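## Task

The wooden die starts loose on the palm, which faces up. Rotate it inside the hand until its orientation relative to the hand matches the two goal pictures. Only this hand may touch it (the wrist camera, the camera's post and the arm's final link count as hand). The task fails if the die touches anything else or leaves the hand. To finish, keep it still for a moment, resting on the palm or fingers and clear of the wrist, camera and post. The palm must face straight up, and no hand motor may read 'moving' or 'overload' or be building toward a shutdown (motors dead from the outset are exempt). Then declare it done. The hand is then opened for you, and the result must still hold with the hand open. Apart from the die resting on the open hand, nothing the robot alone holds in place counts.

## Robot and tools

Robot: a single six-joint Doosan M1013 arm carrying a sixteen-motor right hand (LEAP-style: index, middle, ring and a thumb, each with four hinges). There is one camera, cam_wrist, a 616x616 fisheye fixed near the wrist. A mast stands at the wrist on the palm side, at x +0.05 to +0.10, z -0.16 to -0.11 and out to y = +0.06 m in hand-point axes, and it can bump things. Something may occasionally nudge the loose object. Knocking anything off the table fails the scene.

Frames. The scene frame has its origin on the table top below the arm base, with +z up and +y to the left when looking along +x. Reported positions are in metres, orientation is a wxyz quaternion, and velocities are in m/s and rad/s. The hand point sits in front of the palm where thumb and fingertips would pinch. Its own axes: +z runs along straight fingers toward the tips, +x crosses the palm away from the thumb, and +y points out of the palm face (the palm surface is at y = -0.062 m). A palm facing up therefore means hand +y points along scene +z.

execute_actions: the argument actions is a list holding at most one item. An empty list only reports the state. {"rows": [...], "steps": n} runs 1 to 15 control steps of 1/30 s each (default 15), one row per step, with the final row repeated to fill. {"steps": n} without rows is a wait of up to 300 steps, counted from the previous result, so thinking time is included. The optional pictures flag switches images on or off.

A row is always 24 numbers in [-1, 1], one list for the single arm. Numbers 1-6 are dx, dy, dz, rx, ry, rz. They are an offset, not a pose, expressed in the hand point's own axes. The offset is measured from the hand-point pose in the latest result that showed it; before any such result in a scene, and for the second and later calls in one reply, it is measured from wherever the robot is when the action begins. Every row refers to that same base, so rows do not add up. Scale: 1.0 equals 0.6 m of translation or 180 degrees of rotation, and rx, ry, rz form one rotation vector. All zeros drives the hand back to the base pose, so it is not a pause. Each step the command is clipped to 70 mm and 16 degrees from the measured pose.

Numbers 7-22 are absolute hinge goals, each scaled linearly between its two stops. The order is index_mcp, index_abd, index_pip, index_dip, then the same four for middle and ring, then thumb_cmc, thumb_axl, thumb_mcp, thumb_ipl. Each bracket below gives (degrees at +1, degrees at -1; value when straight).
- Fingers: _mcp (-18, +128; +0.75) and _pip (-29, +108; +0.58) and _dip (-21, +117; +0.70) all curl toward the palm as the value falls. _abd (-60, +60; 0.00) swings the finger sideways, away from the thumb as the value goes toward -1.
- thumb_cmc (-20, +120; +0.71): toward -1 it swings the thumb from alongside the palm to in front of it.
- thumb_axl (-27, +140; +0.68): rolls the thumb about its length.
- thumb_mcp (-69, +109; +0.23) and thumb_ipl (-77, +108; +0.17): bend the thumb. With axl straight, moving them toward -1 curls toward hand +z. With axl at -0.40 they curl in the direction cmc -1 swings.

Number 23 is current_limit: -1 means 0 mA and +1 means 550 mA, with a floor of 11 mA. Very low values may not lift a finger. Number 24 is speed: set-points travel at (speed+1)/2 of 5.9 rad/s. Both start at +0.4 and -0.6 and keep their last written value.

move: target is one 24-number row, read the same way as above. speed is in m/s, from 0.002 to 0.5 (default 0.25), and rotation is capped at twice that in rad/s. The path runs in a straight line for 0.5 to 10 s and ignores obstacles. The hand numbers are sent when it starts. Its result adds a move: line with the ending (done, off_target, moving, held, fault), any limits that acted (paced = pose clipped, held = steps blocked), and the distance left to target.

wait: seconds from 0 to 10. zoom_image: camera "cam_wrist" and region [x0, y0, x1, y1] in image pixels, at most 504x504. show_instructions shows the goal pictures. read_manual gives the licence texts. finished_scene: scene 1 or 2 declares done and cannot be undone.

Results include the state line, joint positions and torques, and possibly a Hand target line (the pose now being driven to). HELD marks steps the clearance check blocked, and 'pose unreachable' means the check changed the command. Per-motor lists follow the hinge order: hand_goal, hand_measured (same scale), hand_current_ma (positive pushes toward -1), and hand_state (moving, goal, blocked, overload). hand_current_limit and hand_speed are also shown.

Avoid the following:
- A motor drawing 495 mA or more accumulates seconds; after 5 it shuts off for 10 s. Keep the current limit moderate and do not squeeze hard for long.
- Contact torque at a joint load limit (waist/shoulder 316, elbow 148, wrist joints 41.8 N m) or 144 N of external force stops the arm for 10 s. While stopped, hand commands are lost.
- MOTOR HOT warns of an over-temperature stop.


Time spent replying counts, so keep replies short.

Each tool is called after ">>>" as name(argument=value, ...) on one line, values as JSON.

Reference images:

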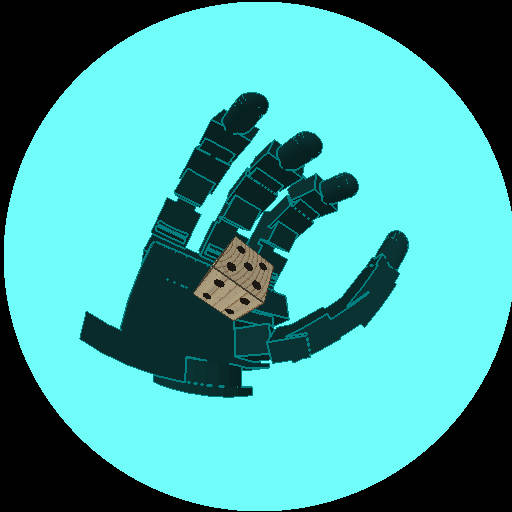

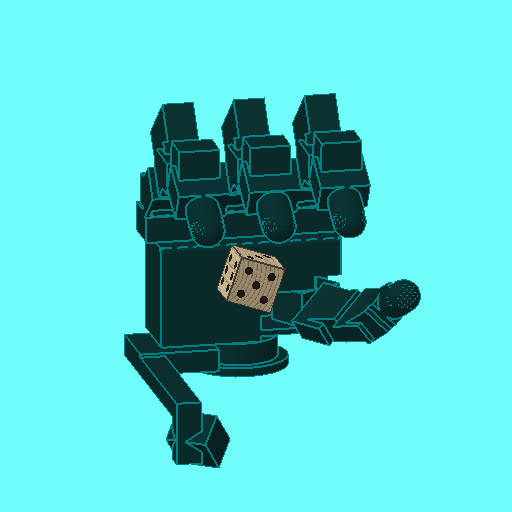

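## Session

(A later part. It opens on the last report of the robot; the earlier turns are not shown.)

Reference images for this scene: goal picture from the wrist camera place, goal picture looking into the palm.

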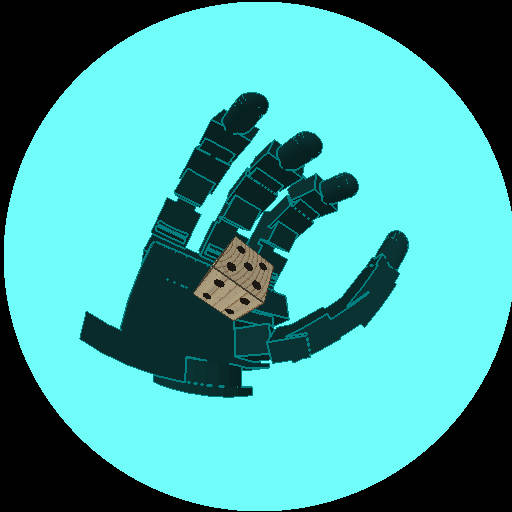

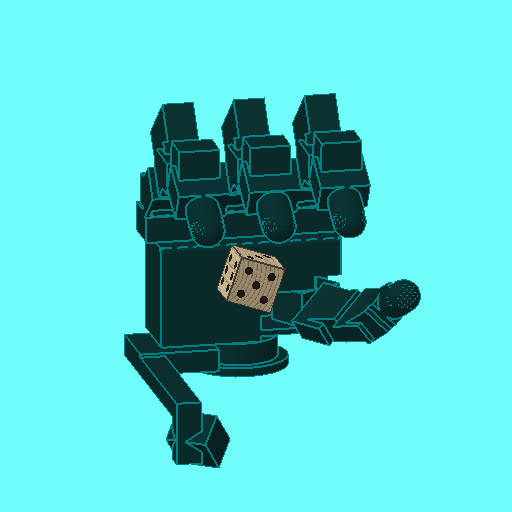

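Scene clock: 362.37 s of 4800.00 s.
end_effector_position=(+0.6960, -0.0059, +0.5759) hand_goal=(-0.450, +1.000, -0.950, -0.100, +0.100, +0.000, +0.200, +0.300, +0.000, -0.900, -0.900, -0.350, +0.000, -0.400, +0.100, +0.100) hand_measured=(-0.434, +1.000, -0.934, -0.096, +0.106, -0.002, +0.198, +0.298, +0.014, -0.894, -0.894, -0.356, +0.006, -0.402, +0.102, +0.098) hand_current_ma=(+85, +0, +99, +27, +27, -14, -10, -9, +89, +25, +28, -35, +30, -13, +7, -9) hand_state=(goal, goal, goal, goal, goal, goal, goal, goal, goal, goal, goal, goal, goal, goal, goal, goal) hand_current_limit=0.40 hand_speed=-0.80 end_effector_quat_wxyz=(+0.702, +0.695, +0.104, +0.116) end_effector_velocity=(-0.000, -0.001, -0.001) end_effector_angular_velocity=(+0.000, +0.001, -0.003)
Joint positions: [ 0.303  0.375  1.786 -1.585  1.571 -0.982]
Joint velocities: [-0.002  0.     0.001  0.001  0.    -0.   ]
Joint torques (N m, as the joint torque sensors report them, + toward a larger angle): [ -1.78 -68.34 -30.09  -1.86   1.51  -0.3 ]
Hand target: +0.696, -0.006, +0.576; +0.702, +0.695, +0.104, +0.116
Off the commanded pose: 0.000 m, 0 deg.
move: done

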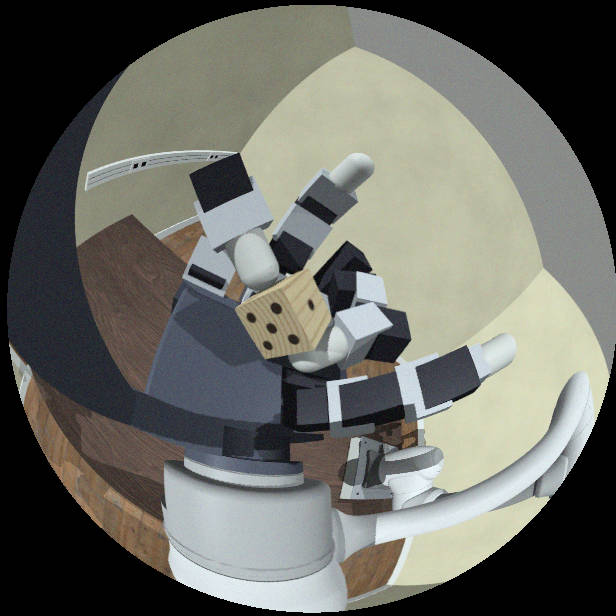

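>>> move(target=[0,0,0,0,0,0,-0.5,1,-1,0.0,0.3,0,0.2,0.3,0.15,-1,-0.9,-0.25,0,-0.4,0.1,0.1,0.4,-0.85])

>>> zoom_image(camera="cam_wrist", region=[160, 190, 430, 440])

Scene clock: 370.27 s of 4800.00 s.
end_effector_position=(+0.6960, -0.0059, +0.5759) hand_goal=(-0.500, +1.000, -1.000, +0.000, +0.300, +0.000, +0.200, +0.300, +0.150, -1.000, -0.900, -0.250, +0.000, -0.400, +0.100, +0.100) hand_measured=(-0.436, +1.000, -0.972, -0.024, +0.308, -0.002, +0.198, +0.298, +0.152, -0.998, -0.898, -0.254, +0.006, -0.402, +0.102, +0.098) hand_current_ma=(+347, +0, +168, -135, +38, -13, -6, -9, +10, +11, +5, -19, +30, -13, +7, -9) hand_state=(blocked, goal, blocked, blocked, goal, goal, goal, goal, goal, goal, goal, goal, goal, goal, goal, goal) hand_current_limit=0.40 hand_speed=-0.85 end_effector_quat_wxyz=(+0.702, +0.695, +0.104, +0.116) end_effector_velocity=(-0.000, -0.001, -0.000) end_effector_angular_velocity=(+0.001, -0.000, -0.001)
Joint positions: [ 0.303  0.375  1.786 -1.585  1.571 -0.982]
Joint velocities: [-0.001 -0.     0.     0.001 -0.     0.001]
Joint torques (N m, as the joint torque sensors report them, + toward a larger angle): [ -2.48 -67.8  -30.31  -1.8    1.51  -0.18]
Hand target: +0.696, -0.006, +0.576; +0.702, +0.695, +0.104, +0.116
Off the commanded pose: 0.000 m, 0 deg.
move: done

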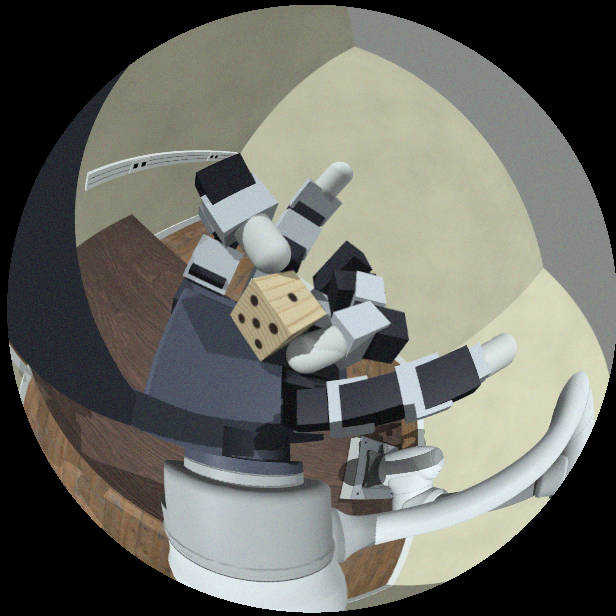

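Region (160, 190, 430, 440) of cam_wrist's 616x616 image, scaled by 1.867, with more detail than that image has; it fills the top 467 rows of this view, and the rest is white.

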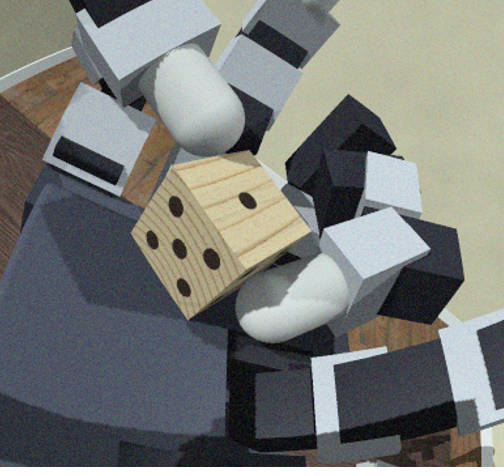

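>>> move(target=[0,0,0,0,0,0,-0.43,1,-0.95,-0.05,0.45,0.3,-0.9,-0.4,0.2,-0.3,0,0.2,0,-0.4,0.1,0.1,0.4,-0.7])

>>> move(target=[0,0,0,0,0,0,-0.43,1,-0.95,-0.05,0.25,0.3,-0.9,-0.4,0.2,-0.3,0,0.2,0,-0.4,0.1,0.1,0.4,-0.8])

>>> move(target=[0,0,0,0,0,0,-0.43,1,-0.95,-0.05,0.25,-0.5,-0.9,-0.4,0.2,-0.3,0,0.2,0,-0.4,0.1,0.1,0.4,-0.8])

Scene clock: 383.67 s of 4800.00 s.
end_effector_position=(+0.6960, -0.0059, +0.5759) hand_goal=(-0.430, +1.000, -0.950, -0.050, +0.450, +0.300, -0.900, -0.400, +0.200, -0.300, +0.000, +0.200, +0.000, -0.400, +0.100, +0.100) hand_measured=(-0.426, +1.000, -0.954, -0.048, +0.458, +0.298, -0.896, -0.398, +0.204, -0.304, -0.002, +0.198, +0.006, -0.402, +0.102, +0.098) hand_current_ma=(+17, +0, -21, +10, +40, -9, +15, +11, +29, -21, -11, -17, +30, -13, +7, -9) hand_state=(goal, goal, goal, goal, goal, goal, goal, goal, goal, goal, goal, goal, goal, goal, goal, goal) hand_current_limit=0.40 hand_speed=-0.70 end_effector_quat_wxyz=(+0.702, +0.695, +0.104, +0.116) end_effector_velocity=(+0.000, -0.001, -0.000) end_effector_angular_velocity=(+0.001, -0.001, -0.001)
Joint positions: [ 0.303  0.375  1.786 -1.585  1.571 -0.982]
Joint velocities: [-0.001  0.    -0.001  0.001 -0.     0.001]
Joint torques (N m, as the joint torque sensors report them, + toward a larger angle): [ -2.09 -68.21 -30.29  -1.96   1.6   -0.3 ]
Hand target: +0.696, -0.006, +0.576; +0.702, +0.695, +0.104, +0.116
Off the commanded pose: 0.000 m, 0 deg.
move: done

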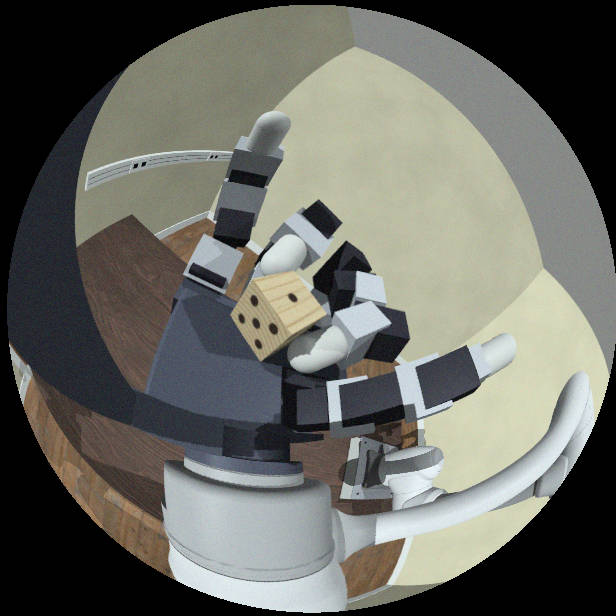

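Scene clock: 384.57 s of 4800.00 s.
end_effector_position=(+0.6960, -0.0059, +0.5759) hand_goal=(-0.430, +1.000, -0.950, -0.050, +0.250, +0.300, -0.900, -0.400, +0.200, -0.300, +0.000, +0.200, +0.000, -0.400, +0.100, +0.100) hand_measured=(-0.444, +0.996, -0.920, -0.030, +0.322, +0.312, -0.886, -0.398, +0.204, -0.304, -0.002, +0.198, +0.006, -0.402, +0.102, +0.098) hand_current_ma=(-81, -18, +175, +115, +381, +67, +75, +11, +29, -21, -11, -17, +30, -13, +7, -9) hand_state=(goal, goal, blocked, blocked, moving, goal, goal, goal, goal, goal, goal, goal, goal, goal, goal, goal) hand_current_limit=0.40 hand_speed=-0.80 end_effector_quat_wxyz=(+0.702, +0.695, +0.104, +0.116) end_effector_velocity=(+0.000, +0.000, -0.000) end_effector_angular_velocity=(+0.001, +0.000, +0.002)
Joint positions: [ 0.303  0.375  1.786 -1.585  1.571 -0.982]
Joint velocities: [ 0.001  0.    -0.     0.    -0.002 -0.   ]
Joint torques (N m, as the joint torque sensors report them, + toward a larger angle): [ -1.82 -69.42 -30.14  -1.93   1.45  -0.26]
Hand target: +0.696, -0.006, +0.576; +0.702, +0.695, +0.104, +0.116
Off the commanded pose: 0.000 m, 0 deg.
move: done

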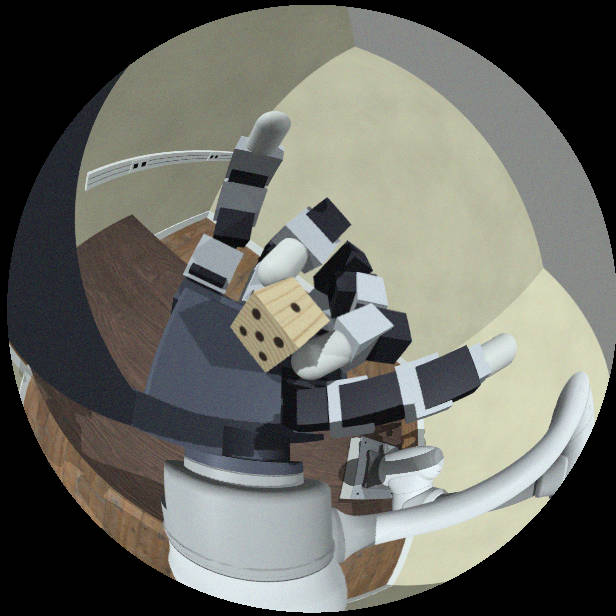

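Scene clock: 387.00 s of 4800.00 s.
end_effector_position=(+0.6960, -0.0059, +0.5759) hand_goal=(-0.430, +1.000, -0.950, -0.050, +0.250, -0.500, -0.900, -0.400, +0.200, -0.300, +0.000, +0.200, +0.000, -0.400, +0.100, +0.100) hand_measured=(-0.434, +0.998, -0.942, -0.042, +0.266, -0.498, -0.898, -0.402, +0.204, -0.304, -0.002, +0.198, +0.006, -0.402, +0.102, +0.098) hand_current_ma=(-21, -10, +51, +43, +83, +12, +5, -13, +29, -21, -11, -17, +30, -13, +7, -9) hand_state=(goal, goal, goal, goal, goal, goal, goal, goal, goal, goal, goal, goal, goal, goal, goal, goal) hand_current_limit=0.40 hand_speed=-0.80 end_effector_quat_wxyz=(+0.702, +0.695, +0.104, +0.116) end_effector_velocity=(+0.000, -0.000, -0.000) end_effector_angular_velocity=(+0.001, -0.000, +0.001)
Joint positions: [ 0.303  0.375  1.786 -1.585  1.571 -0.982]
Joint velocities: [-0.001  0.    -0.    -0.    -0.002  0.   ]
Joint torques (N m, as the joint torque sensors report them, + toward a larger angle): [ -0.67 -69.28 -30.42  -1.94   1.4    0.01]
Hand target: +0.696, -0.006, +0.576; +0.702, +0.695, +0.104, +0.116
Off the commanded pose: 0.000 m, 0 deg.
move: done

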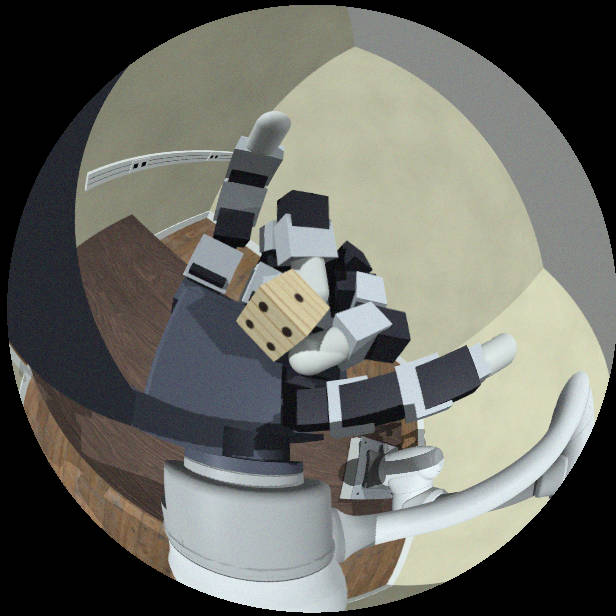

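>>> move(target=[0,0,0,0,0,0,-0.2,0.5,-0.6,-0.05,0.5,-0.3,-0.5,-0.2,0.2,0,0,0.2,0,-0.4,0.1,0.1,0.4,-0.8])

>>> zoom_image(camera="cam_wrist", region=[160, 190, 430, 440])

Scene clock: 394.43 s of 4800.00 s.
end_effector_position=(+0.6960, -0.0059, +0.5759) hand_goal=(-0.200, +0.500, -0.600, -0.050, +0.500, -0.300, -0.500, -0.200, +0.200, +0.000, +0.000, +0.200, +0.000, -0.400, +0.100, +0.100) hand_measured=(-0.202, +0.506, -0.606, -0.048, +0.506, -0.304, -0.504, -0.204, +0.204, -0.002, -0.002, +0.198, +0.006, -0.402, +0.102, +0.098) hand_current_ma=(-8, +27, -37, +11, +31, -16, -20, -20, +29, -14, -11, -17, +30, -13, +7, -9) hand_state=(goal, goal, goal, goal, goal, goal, goal, goal, goal, goal, goal, goal, goal, goal, goal, goal) hand_current_limit=0.40 hand_speed=-0.80 end_effector_quat_wxyz=(+0.702, +0.695, +0.104, +0.116) end_effector_velocity=(+0.000, +0.000, +0.000) end_effector_angular_velocity=(-0.001, -0.001, +0.000)
Joint positions: [ 0.303  0.375  1.786 -1.585  1.571 -0.982]
Joint velocities: [-0.     0.    -0.    -0.001  0.     0.   ]
Joint torques (N m, as the joint torque sensors report them, + toward a larger angle): [ -1.76 -69.54 -30.52  -2.04   1.44  -0.2 ]
Hand target: +0.696, -0.006, +0.576; +0.702, +0.695, +0.104, +0.116
Off the commanded pose: 0.000 m, 0 deg.
move: done

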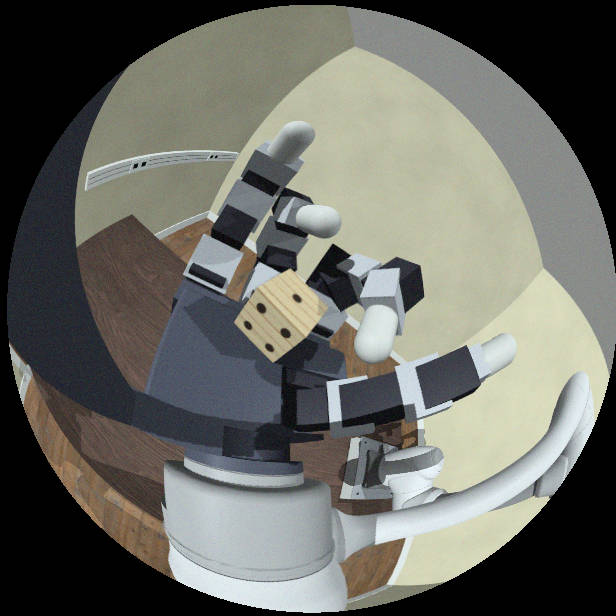

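Region (160, 190, 430, 440) of cam_wrist's 616x616 image, scaled by 1.867, with more detail than that image has; it fills the top 467 rows of this view, and the rest is white.

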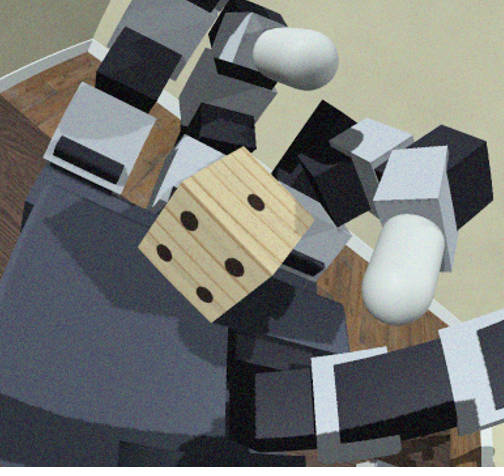

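>>> move(target=[0,0,0,0,0,0.06,-0.43,0.9,-0.9,-0.1,0.3,0,0.2,0.3,0.0,0,-0.8,-0.3,-0.2,-0.4,0.1,0.1,0.4,-0.75], speed=0.08)

>>> move(target=[0,0,0,0,0,0,-0.43,0.9,-0.9,-0.1,0.3,0,0.2,0.3,0.0,-0.9,-0.8,-0.25,-0.2,-0.4,0.1,0.1,0.4,-0.8])

>>> zoom_image(camera="cam_wrist", region=[160, 190, 430, 440])

Scene clock: 408.10 s of 4800.00 s.
end_effector_position=(+0.6961, -0.0059, +0.5759) hand_goal=(-0.430, +0.900, -0.900, -0.100, +0.300, +0.000, +0.200, +0.300, +0.000, +0.000, -0.800, -0.300, -0.200, -0.400, +0.100, +0.100) hand_measured=(-0.420, +0.898, -0.882, -0.094, +0.318, -0.002, +0.198, +0.298, +0.008, -0.002, -0.800, -0.298, -0.188, -0.402, +0.102, +0.098) hand_current_ma=(+57, -10, +100, +31, +100, -9, -6, -14, +51, -12, +1, +11, +64, -13, +7, -9) hand_state=(goal, goal, goal, goal, goal, goal, goal, goal, goal, goal, goal, goal, goal, goal, goal, goal) hand_current_limit=0.40 hand_speed=-0.75 end_effector_quat_wxyz=(+0.688, +0.701, +0.038, +0.182) end_effector_velocity=(+0.000, -0.000, +0.000) end_effector_angular_velocity=(+0.001, -0.003, -0.001)
Joint positions: [ 0.303  0.392  1.749 -1.585  1.571 -0.813]
Joint velocities: [-0.     0.    -0.001  0.     0.     0.002]
Joint torques (N m, as the joint torque sensors report them, + toward a larger angle): [  0.39 -70.87 -31.08  -2.26   1.26  -0.34]
Hand target: +0.696, -0.006, +0.576; +0.688, +0.701, +0.038, +0.182
Off the commanded pose: 0.000 m, 0 deg.
move: done

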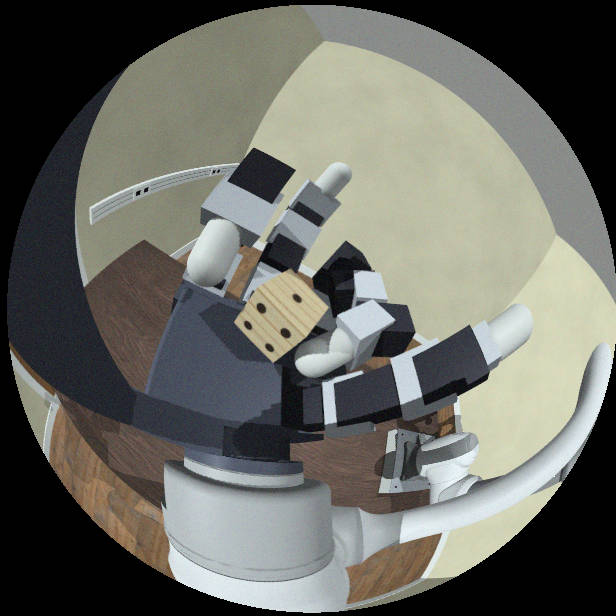

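Scene clock: 409.97 s of 4800.00 s.
end_effector_position=(+0.6961, -0.0059, +0.5759) hand_goal=(-0.430, +0.900, -0.900, -0.100, +0.300, +0.000, +0.200, +0.300, +0.000, -0.900, -0.800, -0.250, -0.200, -0.400, +0.100, +0.100) hand_measured=(-0.420, +0.898, -0.882, -0.094, +0.318, -0.002, +0.198, +0.298, +0.008, -0.898, -0.800, -0.254, -0.188, -0.402, +0.102, +0.098) hand_current_ma=(+57, -10, +100, +31, +100, -9, -6, -14, +48, +10, +1, -19, +64, -13, +7, -9) hand_state=(goal, goal, goal, goal, goal, goal, goal, goal, goal, goal, goal, goal, goal, goal, goal, goal) hand_current_limit=0.40 hand_speed=-0.80 end_effector_quat_wxyz=(+0.688, +0.701, +0.038, +0.182) end_effector_velocity=(-0.000, +0.001, -0.000) end_effector_angular_velocity=(-0.001, -0.000, +0.002)
Joint positions: [ 0.303  0.392  1.749 -1.585  1.571 -0.813]
Joint velocities: [ 0.002 -0.     0.001 -0.001  0.001  0.001]
Joint torques (N m, as the joint torque sensors report them, + toward a larger angle): [ -1.48 -72.34 -30.92  -2.19   1.36  -0.31]
Hand target: +0.696, -0.006, +0.576; +0.688, +0.701, +0.038, +0.182
Off the commanded pose: 0.000 m, 0 deg.
move: done

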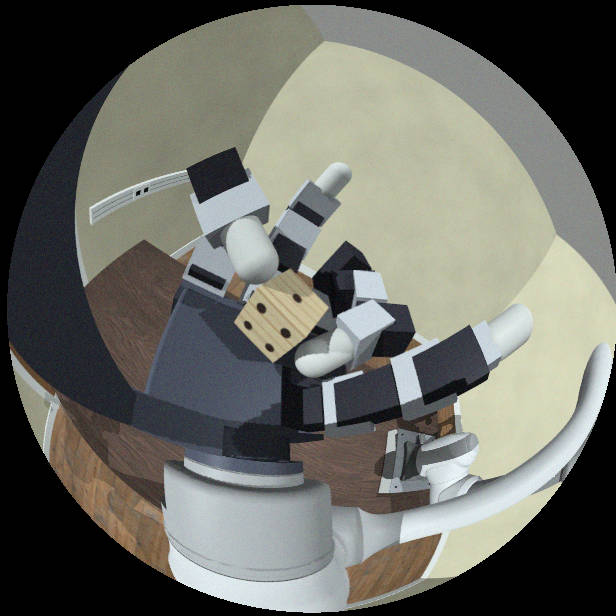

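Region (160, 190, 430, 440) of cam_wrist's 616x616 image, scaled by 1.867, with more detail than that image has; it fills the top 467 rows of this view, and the rest is white.

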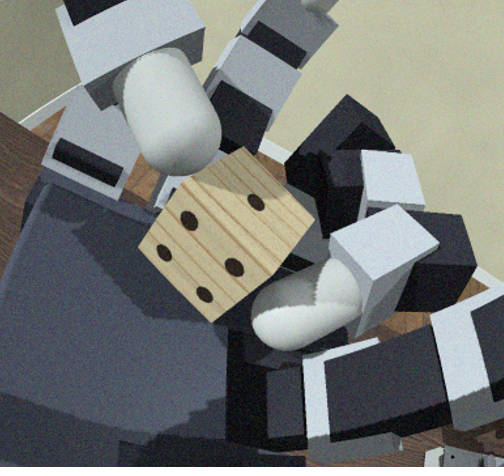

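>>> move(target=[0,0,0,0,0,0.04,-0.43,1,-0.93,-0.08,0.5,0,0.2,0.3,-0.1,-0.8,-0.95,-0.4,-0.2,-0.4,0.1,0.1,0.4,-0.8], speed=0.08)

>>> move(target=[0,0,0,0,0,0,-0.43,1,-0.93,-0.08,0.5,0,0.2,0.3,-0.1,-1,-0.95,-0.15,-0.2,-0.4,0.1,0.1,0.4,-0.85])

>>> zoom_image(camera="cam_wrist", region=[160, 190, 430, 440])

Scene clock: 419.63 s of 4800.00 s.
end_effector_position=(+0.6961, -0.0059, +0.5758) hand_goal=(-0.430, +1.000, -0.930, -0.080, +0.500, +0.000, +0.200, +0.300, -0.100, -0.800, -0.950, -0.400, -0.200, -0.400, +0.100, +0.100) hand_measured=(-0.436, +0.980, -0.912, -0.072, +0.508, -0.002, +0.200, +0.298, -0.072, -0.802, -0.920, -0.398, -0.188, -0.402, +0.102, +0.098) hand_current_ma=(-28, -93, +103, +39, +44, -6, -2, -13, +163, -12, +152, +12, +64, -13, +7, -9) hand_state=(goal, blocked, goal, goal, goal, goal, goal, goal, blocked, goal, blocked, goal, goal, goal, goal, goal) hand_current_limit=0.40 hand_speed=-0.80 end_effector_quat_wxyz=(+0.676, +0.702, -0.006, +0.225) end_effector_velocity=(-0.000, -0.000, +0.000) end_effector_angular_velocity=(+0.003, -0.007, -0.001)
Joint positions: [ 0.303  0.4    1.725 -1.584  1.571 -0.704]
Joint velocities: [-0.     0.    -0.002  0.001  0.     0.006]
Joint torques (N m, as the joint torque sensors report them, + toward a larger angle): [ -1.78 -72.59 -31.36  -1.82   1.4   -0.32]
Hand target: +0.696, -0.006, +0.576; +0.676, +0.702, -0.006, +0.225
Off the commanded pose: 0.000 m, 0 deg.
move: done

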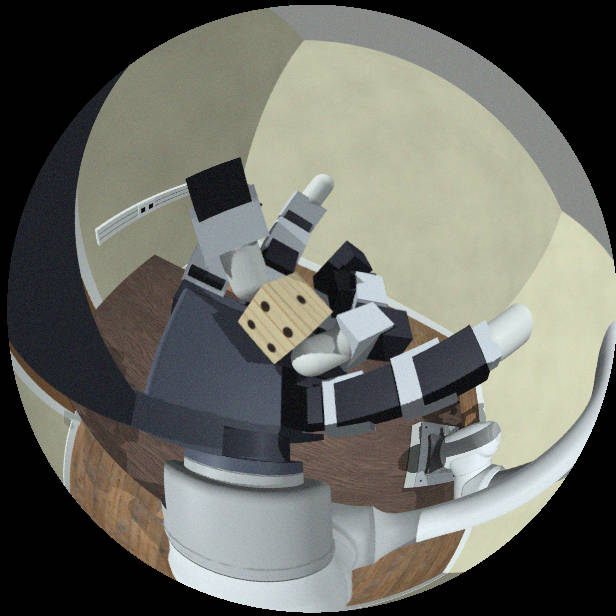

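Scene clock: 420.57 s of 4800.00 s.
end_effector_position=(+0.6961, -0.0059, +0.5759) hand_goal=(-0.430, +1.000, -0.930, -0.080, +0.500, +0.000, +0.200, +0.300, -0.100, -1.000, -0.950, -0.150, -0.200, -0.400, +0.100, +0.100) hand_measured=(-0.448, +0.980, -0.894, -0.062, +0.508, -0.002, +0.200, +0.298, -0.072, -0.990, -0.926, -0.154, -0.188, -0.402, +0.102, +0.098) hand_current_ma=(-98, -93, +216, +96, +44, -6, -2, -13, +162, +51, +121, -28, +64, -13, +7, -9) hand_state=(goal, blocked, blocked, goal, goal, goal, goal, goal, blocked, goal, blocked, goal, goal, goal, goal, goal) hand_current_limit=0.40 hand_speed=-0.85 end_effector_quat_wxyz=(+0.676, +0.702, -0.006, +0.225) end_effector_velocity=(-0.000, +0.001, +0.001) end_effector_angular_velocity=(-0.001, -0.001, -0.000)
Joint positions: [ 0.303  0.4    1.725 -1.584  1.571 -0.704]
Joint velocities: [ 0.001  0.    -0.001 -0.     0.001  0.   ]
Joint torques (N m, as the joint torque sensors report them, + toward a larger angle): [ -0.61 -71.95 -31.49  -2.24   1.42  -0.36]
Hand target: +0.696, -0.006, +0.576; +0.676, +0.702, -0.006, +0.225
Off the commanded pose: 0.000 m, 0 deg.
move: done

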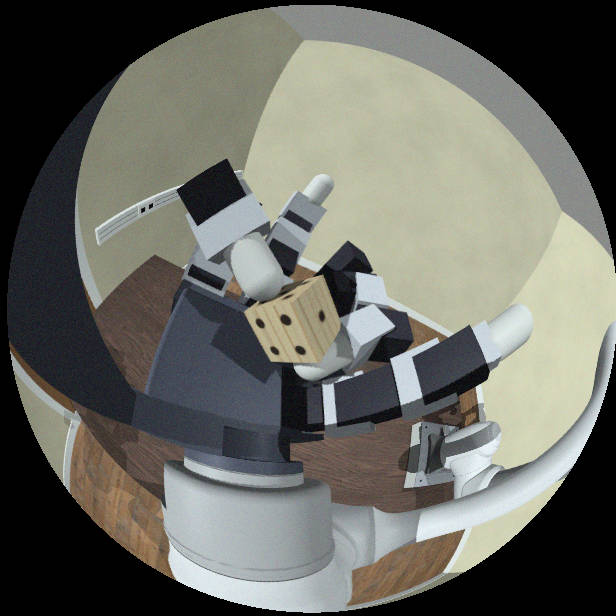

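Region (160, 190, 430, 440) of cam_wrist's 616x616 image, scaled by 1.867, with more detail than that image has; it fills the top 467 rows of this view, and the rest is white.

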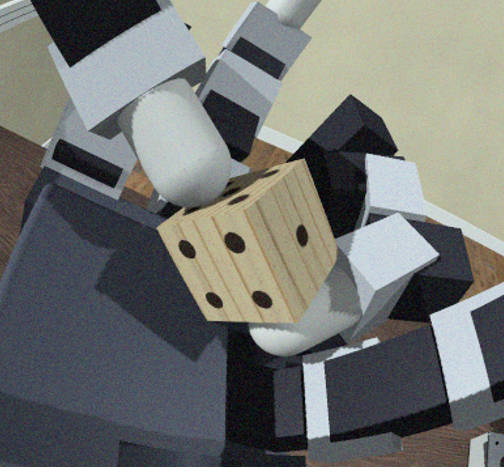

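>>> move(target=[0,0,0,0,0,0,-0.38,0.65,-0.75,-0.2,0.3,0,0.2,0.3,-0.15,-1,-0.95,0.0,-0.2,-0.4,0.1,0.1,0.4,-0.9])

>>> zoom_image(camera="cam_wrist", region=[160, 190, 430, 440])

Scene clock: 428.03 s of 4800.00 s.
end_effector_position=(+0.6961, -0.0059, +0.5759) hand_goal=(-0.380, +0.650, -0.750, -0.200, +0.300, +0.000, +0.200, +0.300, -0.150, -1.000, -0.950, +0.000, -0.200, -0.400, +0.100, +0.100) hand_measured=(-0.384, +0.658, -0.754, -0.198, +0.322, -0.002, +0.200, +0.298, -0.146, -0.998, -0.950, -0.004, -0.188, -0.402, +0.102, +0.098) hand_current_ma=(-18, +36, -26, +10, +115, -6, -2, -13, +29, +11, +2, -18, +64, -12, +7, -9) hand_state=(goal, goal, goal, goal, blocked, goal, goal, goal, goal, goal, goal, goal, goal, goal, goal, goal) hand_current_limit=0.40 hand_speed=-0.90 end_effector_quat_wxyz=(+0.676, +0.702, -0.006, +0.225) end_effector_velocity=(+0.000, -0.001, +0.000) end_effector_angular_velocity=(+0.001, -0.000, -0.002)
Joint positions: [ 0.303  0.4    1.725 -1.584  1.571 -0.704]
Joint velocities: [-0.001 -0.    -0.001  0.001  0.    -0.001]
Joint torques (N m, as the joint torque sensors report them, + toward a larger angle): [ -1.45 -71.12 -31.06  -1.95   1.24  -0.34]
Hand target: +0.696, -0.006, +0.576; +0.676, +0.702, -0.006, +0.225
Off the commanded pose: 0.000 m, 0 deg.
move: done

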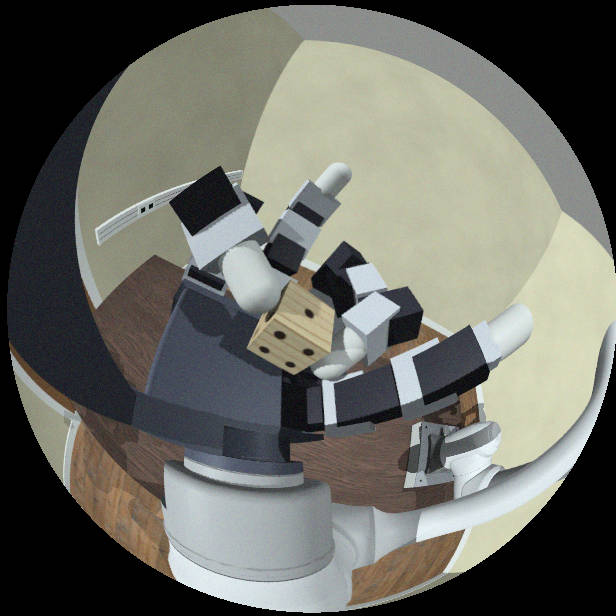

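Region (160, 190, 430, 440) of cam_wrist's 616x616 image, scaled by 1.867, with more detail than that image has; it fills the top 467 rows of this view, and the rest is white.

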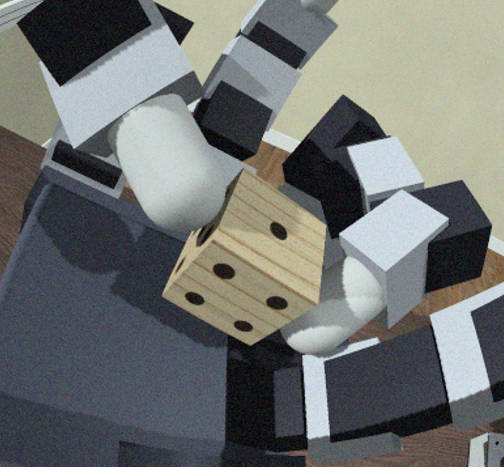

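>>> move(target=[0,0,0,0,0,0.06,-0.43,1,-0.93,-0.08,0.3,0,0.2,0.3,-0.15,-1,-0.95,0.0,-0.25,-0.4,0.1,0.1,0.4,-0.85], speed=0.06)

>>> zoom_image(camera="cam_wrist", region=[160, 190, 430, 440])

Scene clock: 436.63 s of 4800.00 s.
end_effector_position=(+0.6961, -0.0059, +0.5758) hand_goal=(-0.430, +1.000, -0.930, -0.080, +0.300, +0.000, +0.200, +0.300, -0.150, -1.000, -0.950, +0.000, -0.250, -0.400, +0.100, +0.100) hand_measured=(-0.446, +0.948, -0.874, -0.068, +0.320, +0.000, +0.200, +0.298, -0.130, -1.000, -0.916, +0.010, -0.232, -0.402, +0.102, +0.098) hand_current_ma=(-90, -232, +331, +65, +107, -2, -2, -13, +115, +1, +173, +59, +94, -11, +11, -8) hand_state=(goal, blocked, blocked, goal, goal, goal, goal, goal, goal, goal, blocked, goal, goal, goal, goal, goal) hand_current_limit=0.40 hand_speed=-0.85 end_effector_quat_wxyz=(+0.651, +0.699, -0.072, +0.287) end_effector_velocity=(+0.000, +0.000, -0.001) end_effector_angular_velocity=(+0.002, -0.004, +0.002)
Joint positions: [ 0.304  0.41   1.689 -1.584  1.571 -0.542]
Joint velocities: [ 0.001  0.     0.     0.    -0.001  0.005]
Joint torques (N m, as the joint torque sensors report them, + toward a larger angle): [ -1.54 -73.88 -32.45  -2.13   1.35  -0.17]
Hand target: +0.696, -0.006, +0.576; +0.651, +0.699, -0.072, +0.287
Off the commanded pose: 0.000 m, 0 deg.
move: done

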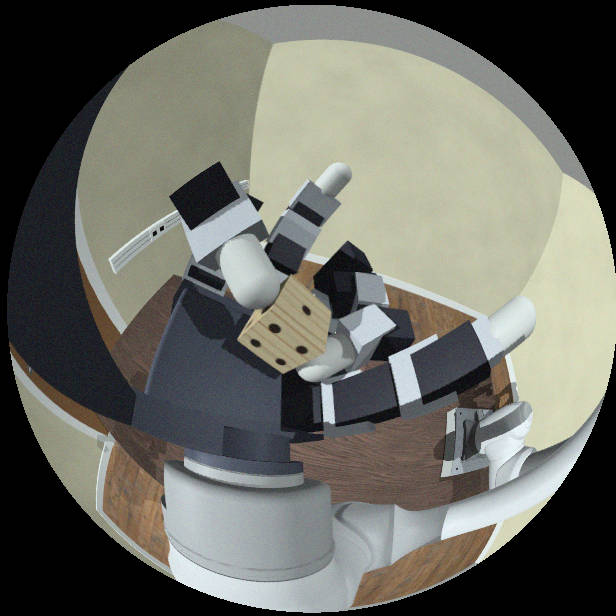

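Region (160, 190, 430, 440) of cam_wrist's 616x616 image, scaled by 1.867, with more detail than that image has; it fills the top 467 rows of this view, and the rest is white.

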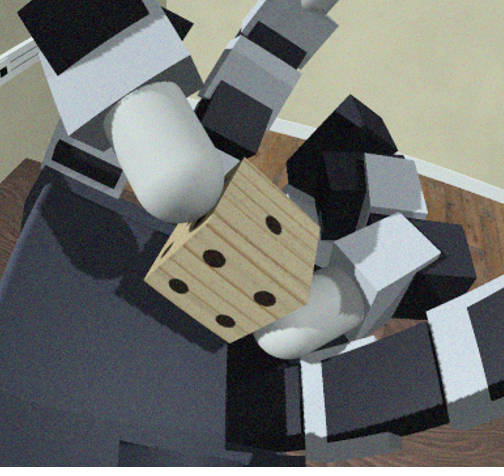

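>>> move(target=[0,0,0,0,0,0,-0.43,0.9,-0.88,-0.1,0.4,0,0.2,0.3,-0.15,-0.7,-0.95,-0.4,-0.25,-0.4,0.1,0.1,0.4,-0.85])

>>> move(target=[0,0,0,0,0,0,-0.43,0.9,-0.88,-0.1,0.4,0,0.2,0.3,-0.15,-1,-0.95,-0.05,-0.25,-0.4,0.1,0.1,0.4,-0.88])

>>> zoom_image(camera="cam_wrist", region=[160, 190, 430, 440])

Scene clock: 445.40 s of 4800.00 s.
end_effector_position=(+0.6961, -0.0059, +0.5758) hand_goal=(-0.430, +0.900, -0.880, -0.100, +0.400, +0.000, +0.200, +0.300, -0.150, -0.700, -0.950, -0.400, -0.250, -0.400, +0.100, +0.100) hand_measured=(-0.432, +0.900, -0.866, -0.090, +0.406, +0.000, +0.200, +0.298, -0.144, -0.704, -0.950, -0.398, -0.232, -0.402, +0.102, +0.098) hand_current_ma=(-8, +1, +86, +57, +35, -2, -2, -13, +30, -16, +0, +13, +94, -11, +11, -8) hand_state=(goal, goal, goal, goal, goal, goal, goal, goal, goal, goal, goal, goal, goal, goal, goal, goal) hand_current_limit=0.40 hand_speed=-0.85 end_effector_quat_wxyz=(+0.651, +0.699, -0.072, +0.287) end_effector_velocity=(+0.000, -0.001, +0.000) end_effector_angular_velocity=(+0.000, -0.000, -0.000)
Joint positions: [ 0.304  0.41   1.689 -1.584  1.571 -0.542]
Joint velocities: [-0.001 -0.    -0.    -0.    -0.001  0.   ]
Joint torques (N m, as the joint torque sensors report them, + toward a larger angle): [ -1.85 -73.62 -31.77  -2.     1.26  -0.3 ]
Hand target: +0.696, -0.006, +0.576; +0.651, +0.699, -0.072, +0.287
Off the commanded pose: 0.000 m, 0 deg.
move: done

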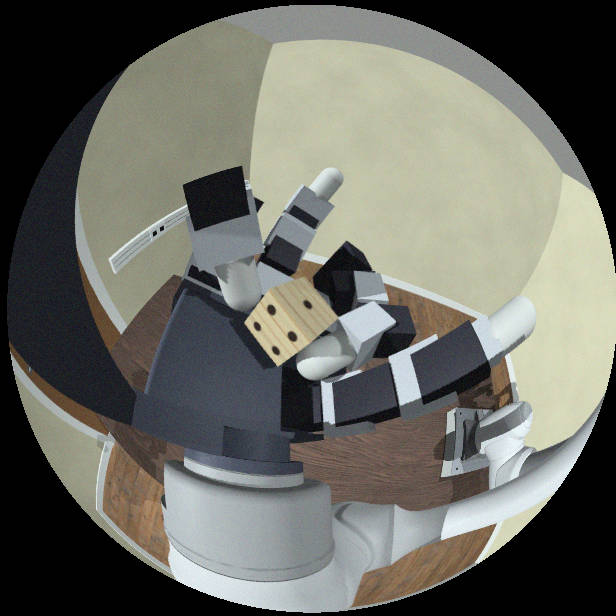

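Scene clock: 446.83 s of 4800.00 s.
end_effector_position=(+0.6961, -0.0059, +0.5758) hand_goal=(-0.430, +0.900, -0.880, -0.100, +0.400, +0.000, +0.200, +0.300, -0.150, -1.000, -0.950, -0.050, -0.250, -0.400, +0.100, +0.100) hand_measured=(-0.438, +0.894, -0.848, -0.090, +0.406, +0.000, +0.200, +0.298, -0.144, -0.990, -0.926, -0.050, -0.232, -0.402, +0.102, +0.098) hand_current_ma=(-46, -23, +184, +57, +35, -2, -2, -13, +41, +51, +126, -6, +94, -11, +11, -8) hand_state=(goal, goal, blocked, goal, goal, goal, goal, goal, goal, goal, blocked, goal, goal, goal, goal, goal) hand_current_limit=0.40 hand_speed=-0.88 end_effector_quat_wxyz=(+0.651, +0.699, -0.072, +0.287) end_effector_velocity=(-0.000, -0.001, -0.000) end_effector_angular_velocity=(+0.001, -0.000, -0.001)
Joint positions: [ 0.304  0.41   1.689 -1.584  1.571 -0.542]
Joint velocities: [-0.001 -0.     0.     0.001 -0.     0.001]
Joint torques (N m, as the joint torque sensors report them, + toward a larger angle): [ -2.01 -73.99 -31.94  -2.04   1.26  -0.35]
Hand target: +0.696, -0.006, +0.576; +0.651, +0.699, -0.072, +0.287
Off the commanded pose: 0.000 m, 0 deg.
move: done

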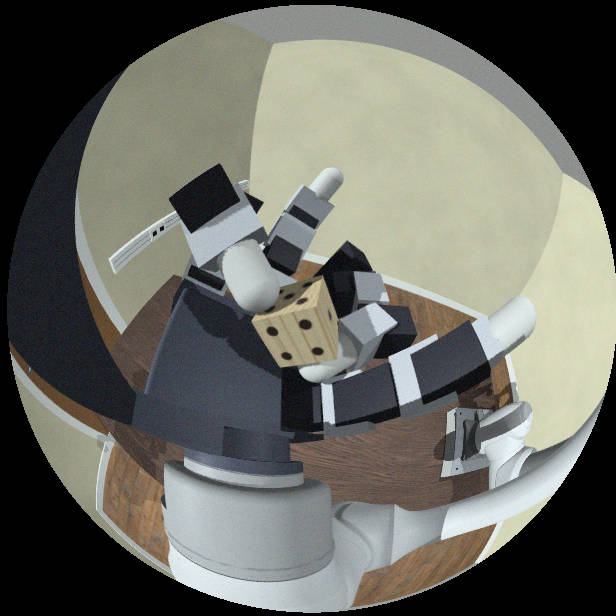

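Region (160, 190, 430, 440) of cam_wrist's 616x616 image, scaled by 1.867, with more detail than that image has; it fills the top 467 rows of this view, and the rest is white.

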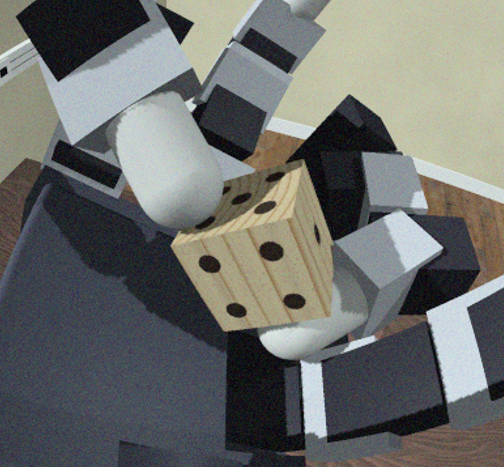

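>>> move(target=[0,0,0,0,0,0,-0.43,1,-0.93,-0.08,0.4,0,0.2,0.3,-0.15,-0.75,-0.75,0.1,-0.25,-0.4,0.1,0.1,0.4,-0.88])

>>> zoom_image(camera="cam_wrist", region=[160, 190, 430, 440])

Scene clock: 458.40 s of 4800.00 s.
end_effector_position=(+0.6961, -0.0059, +0.5758) hand_goal=(-0.430, +1.000, -0.930, -0.080, +0.400, +0.000, +0.200, +0.300, -0.150, -0.750, -0.750, +0.100, -0.250, -0.400, +0.100, +0.100) hand_measured=(-0.434, +0.998, -0.926, -0.076, +0.406, +0.000, +0.200, +0.298, -0.146, -0.754, -0.758, +0.096, -0.232, -0.402, +0.102, +0.098) hand_current_ma=(-23, -9, +26, +20, +36, -2, -2, -13, +28, -18, -45, -20, +94, -11, +11, -8) hand_state=(goal, goal, goal, goal, goal, goal, goal, goal, goal, goal, goal, goal, goal, goal, goal, goal) hand_current_limit=0.40 hand_speed=-0.88 end_effector_quat_wxyz=(+0.651, +0.699, -0.072, +0.287) end_effector_velocity=(+0.000, -0.000, +0.000) end_effector_angular_velocity=(+0.001, -0.001, +0.000)
Joint positions: [ 0.304  0.41   1.689 -1.584  1.571 -0.542]
Joint velocities: [-0.     0.    -0.001  0.001 -0.001  0.   ]
Joint torques (N m, as the joint torque sensors report them, + toward a larger angle): [ -1.38 -74.08 -31.29  -1.88   1.5   -0.29]
Hand target: +0.696, -0.006, +0.576; +0.651, +0.699, -0.072, +0.287
Off the commanded pose: 0.000 m, 0 deg.
move: done

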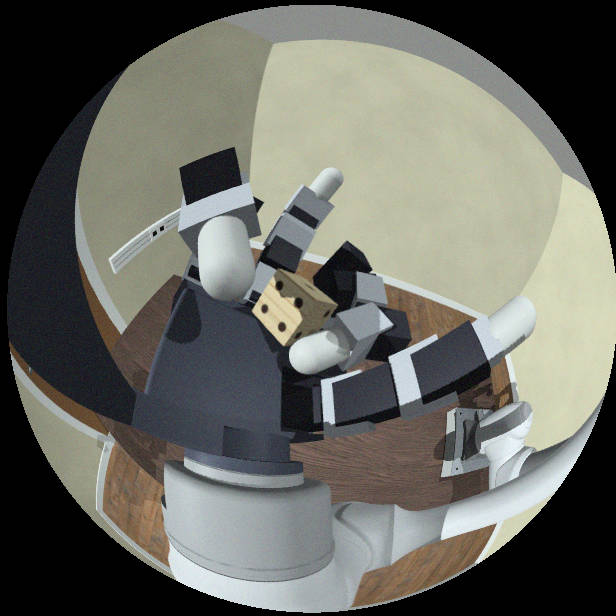

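Region (160, 190, 430, 440) of cam_wrist's 616x616 image, scaled by 1.867, with more detail than that image has; it fills the top 467 rows of this view, and the rest is white.

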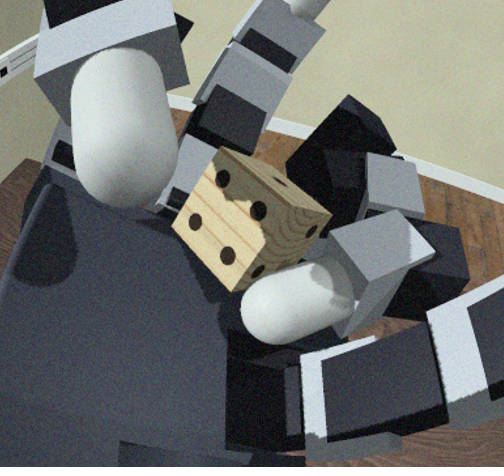

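>>> move(target=[0,0,0,0,0,-0.16,-0.3,0.6,-0.7,-0.2,0.2,0,0.2,0.3,0.3,0,-0.95,-0.45,-0.25,-0.4,0.1,0.1,0.4,-0.88], speed=0.08)

>>> zoom_image(camera="cam_wrist", region=[160, 190, 430, 440])

Scene clock: 470.27 s of 4800.00 s.
end_effector_position=(+0.6961, -0.0059, +0.5759) hand_goal=(-0.300, +0.600, -0.700, -0.200, +0.200, +0.000, +0.200, +0.300, +0.300, +0.000, -0.950, -0.450, -0.250, -0.400, +0.100, +0.100) hand_measured=(-0.302, +0.606, -0.704, -0.198, +0.218, +0.000, +0.200, +0.298, +0.304, -0.002, -0.950, -0.448, -0.240, -0.402, +0.102, +0.098) hand_current_ma=(-14, +27, -26, +12, +102, -2, -2, -13, +18, -13, -1, +12, +54, -11, +12, -8) hand_state=(goal, goal, goal, goal, goal, goal, goal, goal, goal, goal, goal, goal, goal, goal, goal, goal) hand_current_limit=0.40 hand_speed=-0.88 end_effector_quat_wxyz=(+0.702, +0.695, +0.104, +0.116) end_effector_velocity=(+0.000, -0.000, -0.001) end_effector_angular_velocity=(-0.000, +0.008, +0.002)
Joint positions: [ 0.303  0.375  1.786 -1.585  1.571 -0.982]
Joint velocities: [ 0.    -0.001  0.002  0.001 -0.002 -0.006]
Joint torques (N m, as the joint torque sensors report them, + toward a larger angle): [ -0.74 -69.14 -30.03  -1.89   1.41  -0.08]
Hand target: +0.696, -0.006, +0.576; +0.702, +0.695, +0.104, +0.116
Off the commanded pose: 0.000 m, 0 deg.
move: done

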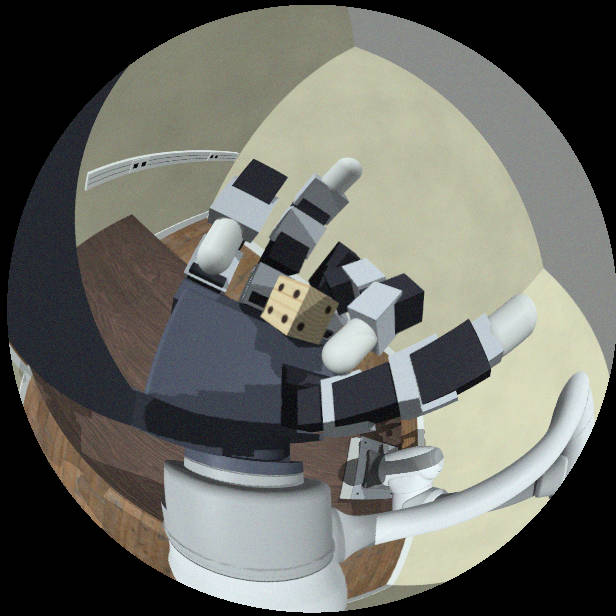

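Region (160, 190, 430, 440) of cam_wrist's 616x616 image, scaled by 1.867, with more detail than that image has; it fills the top 467 rows of this view, and the rest is white.

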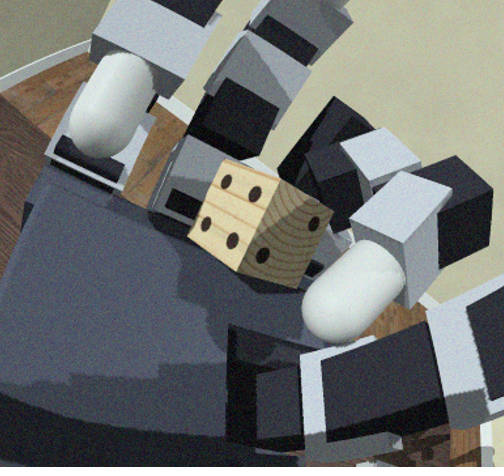

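>>> move(target=[0,0,0,0.05,0,0,0.3,0.0,-0.2,0.2,0.1,0,0.1,0.3,0.3,0,-0.95,-0.45,-0.25,-0.4,0.1,0.1,0.4,-0.88], speed=0.08)

>>> zoom_image(camera="cam_wrist", region=[160, 190, 430, 440])

Scene clock: 492.23 s of 4800.00 s.
end_effector_position=(+0.6961, -0.0059, +0.5759) hand_goal=(+0.300, +0.000, -0.200, +0.200, +0.100, +0.000, +0.100, +0.300, +0.300, +0.000, -0.950, -0.450, -0.250, -0.400, +0.100, +0.100) hand_measured=(+0.308, +0.004, -0.202, +0.198, +0.118, +0.000, +0.104, +0.298, +0.304, -0.002, -0.950, -0.448, -0.240, -0.402, +0.102, +0.098) hand_current_ma=(+38, +16, -11, -17, +99, -2, +24, -13, +22, -13, -1, +11, +53, -11, +12, -8) hand_state=(goal, goal, goal, goal, goal, goal, goal, goal, goal, goal, goal, goal, goal, goal, goal, goal) hand_current_limit=0.40 hand_speed=-0.88 end_effector_quat_wxyz=(+0.646, +0.747, +0.112, +0.108) end_effector_velocity=(-0.000, -0.000, -0.000) end_effector_angular_velocity=(-0.000, +0.000, -0.001)
Joint positions: [ 0.318  0.341  1.751 -1.44   1.506 -1.055]
Joint velocities: [-0. -0.  0.  0.  0. -0.]
Joint torques (N m, as the joint torque sensors report them, + toward a larger angle): [ -1.27 -67.87 -31.61  -1.33   1.23  -0.06]
Hand target: +0.696, -0.006, +0.576; +0.646, +0.747, +0.112, +0.108
Off the commanded pose: 0.000 m, 0 deg.
move: done

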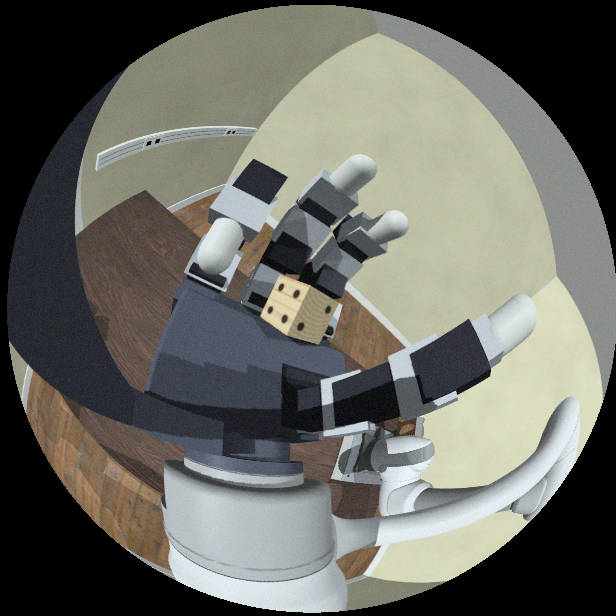

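Region (160, 190, 430, 440) of cam_wrist's 616x616 image, scaled by 1.867, with more detail than that image has; it fills the top 467 rows of this view, and the rest is white.

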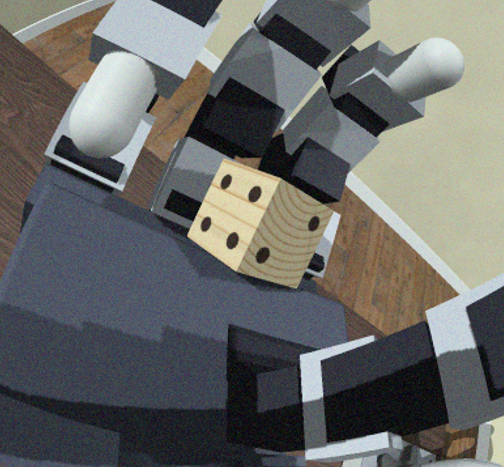

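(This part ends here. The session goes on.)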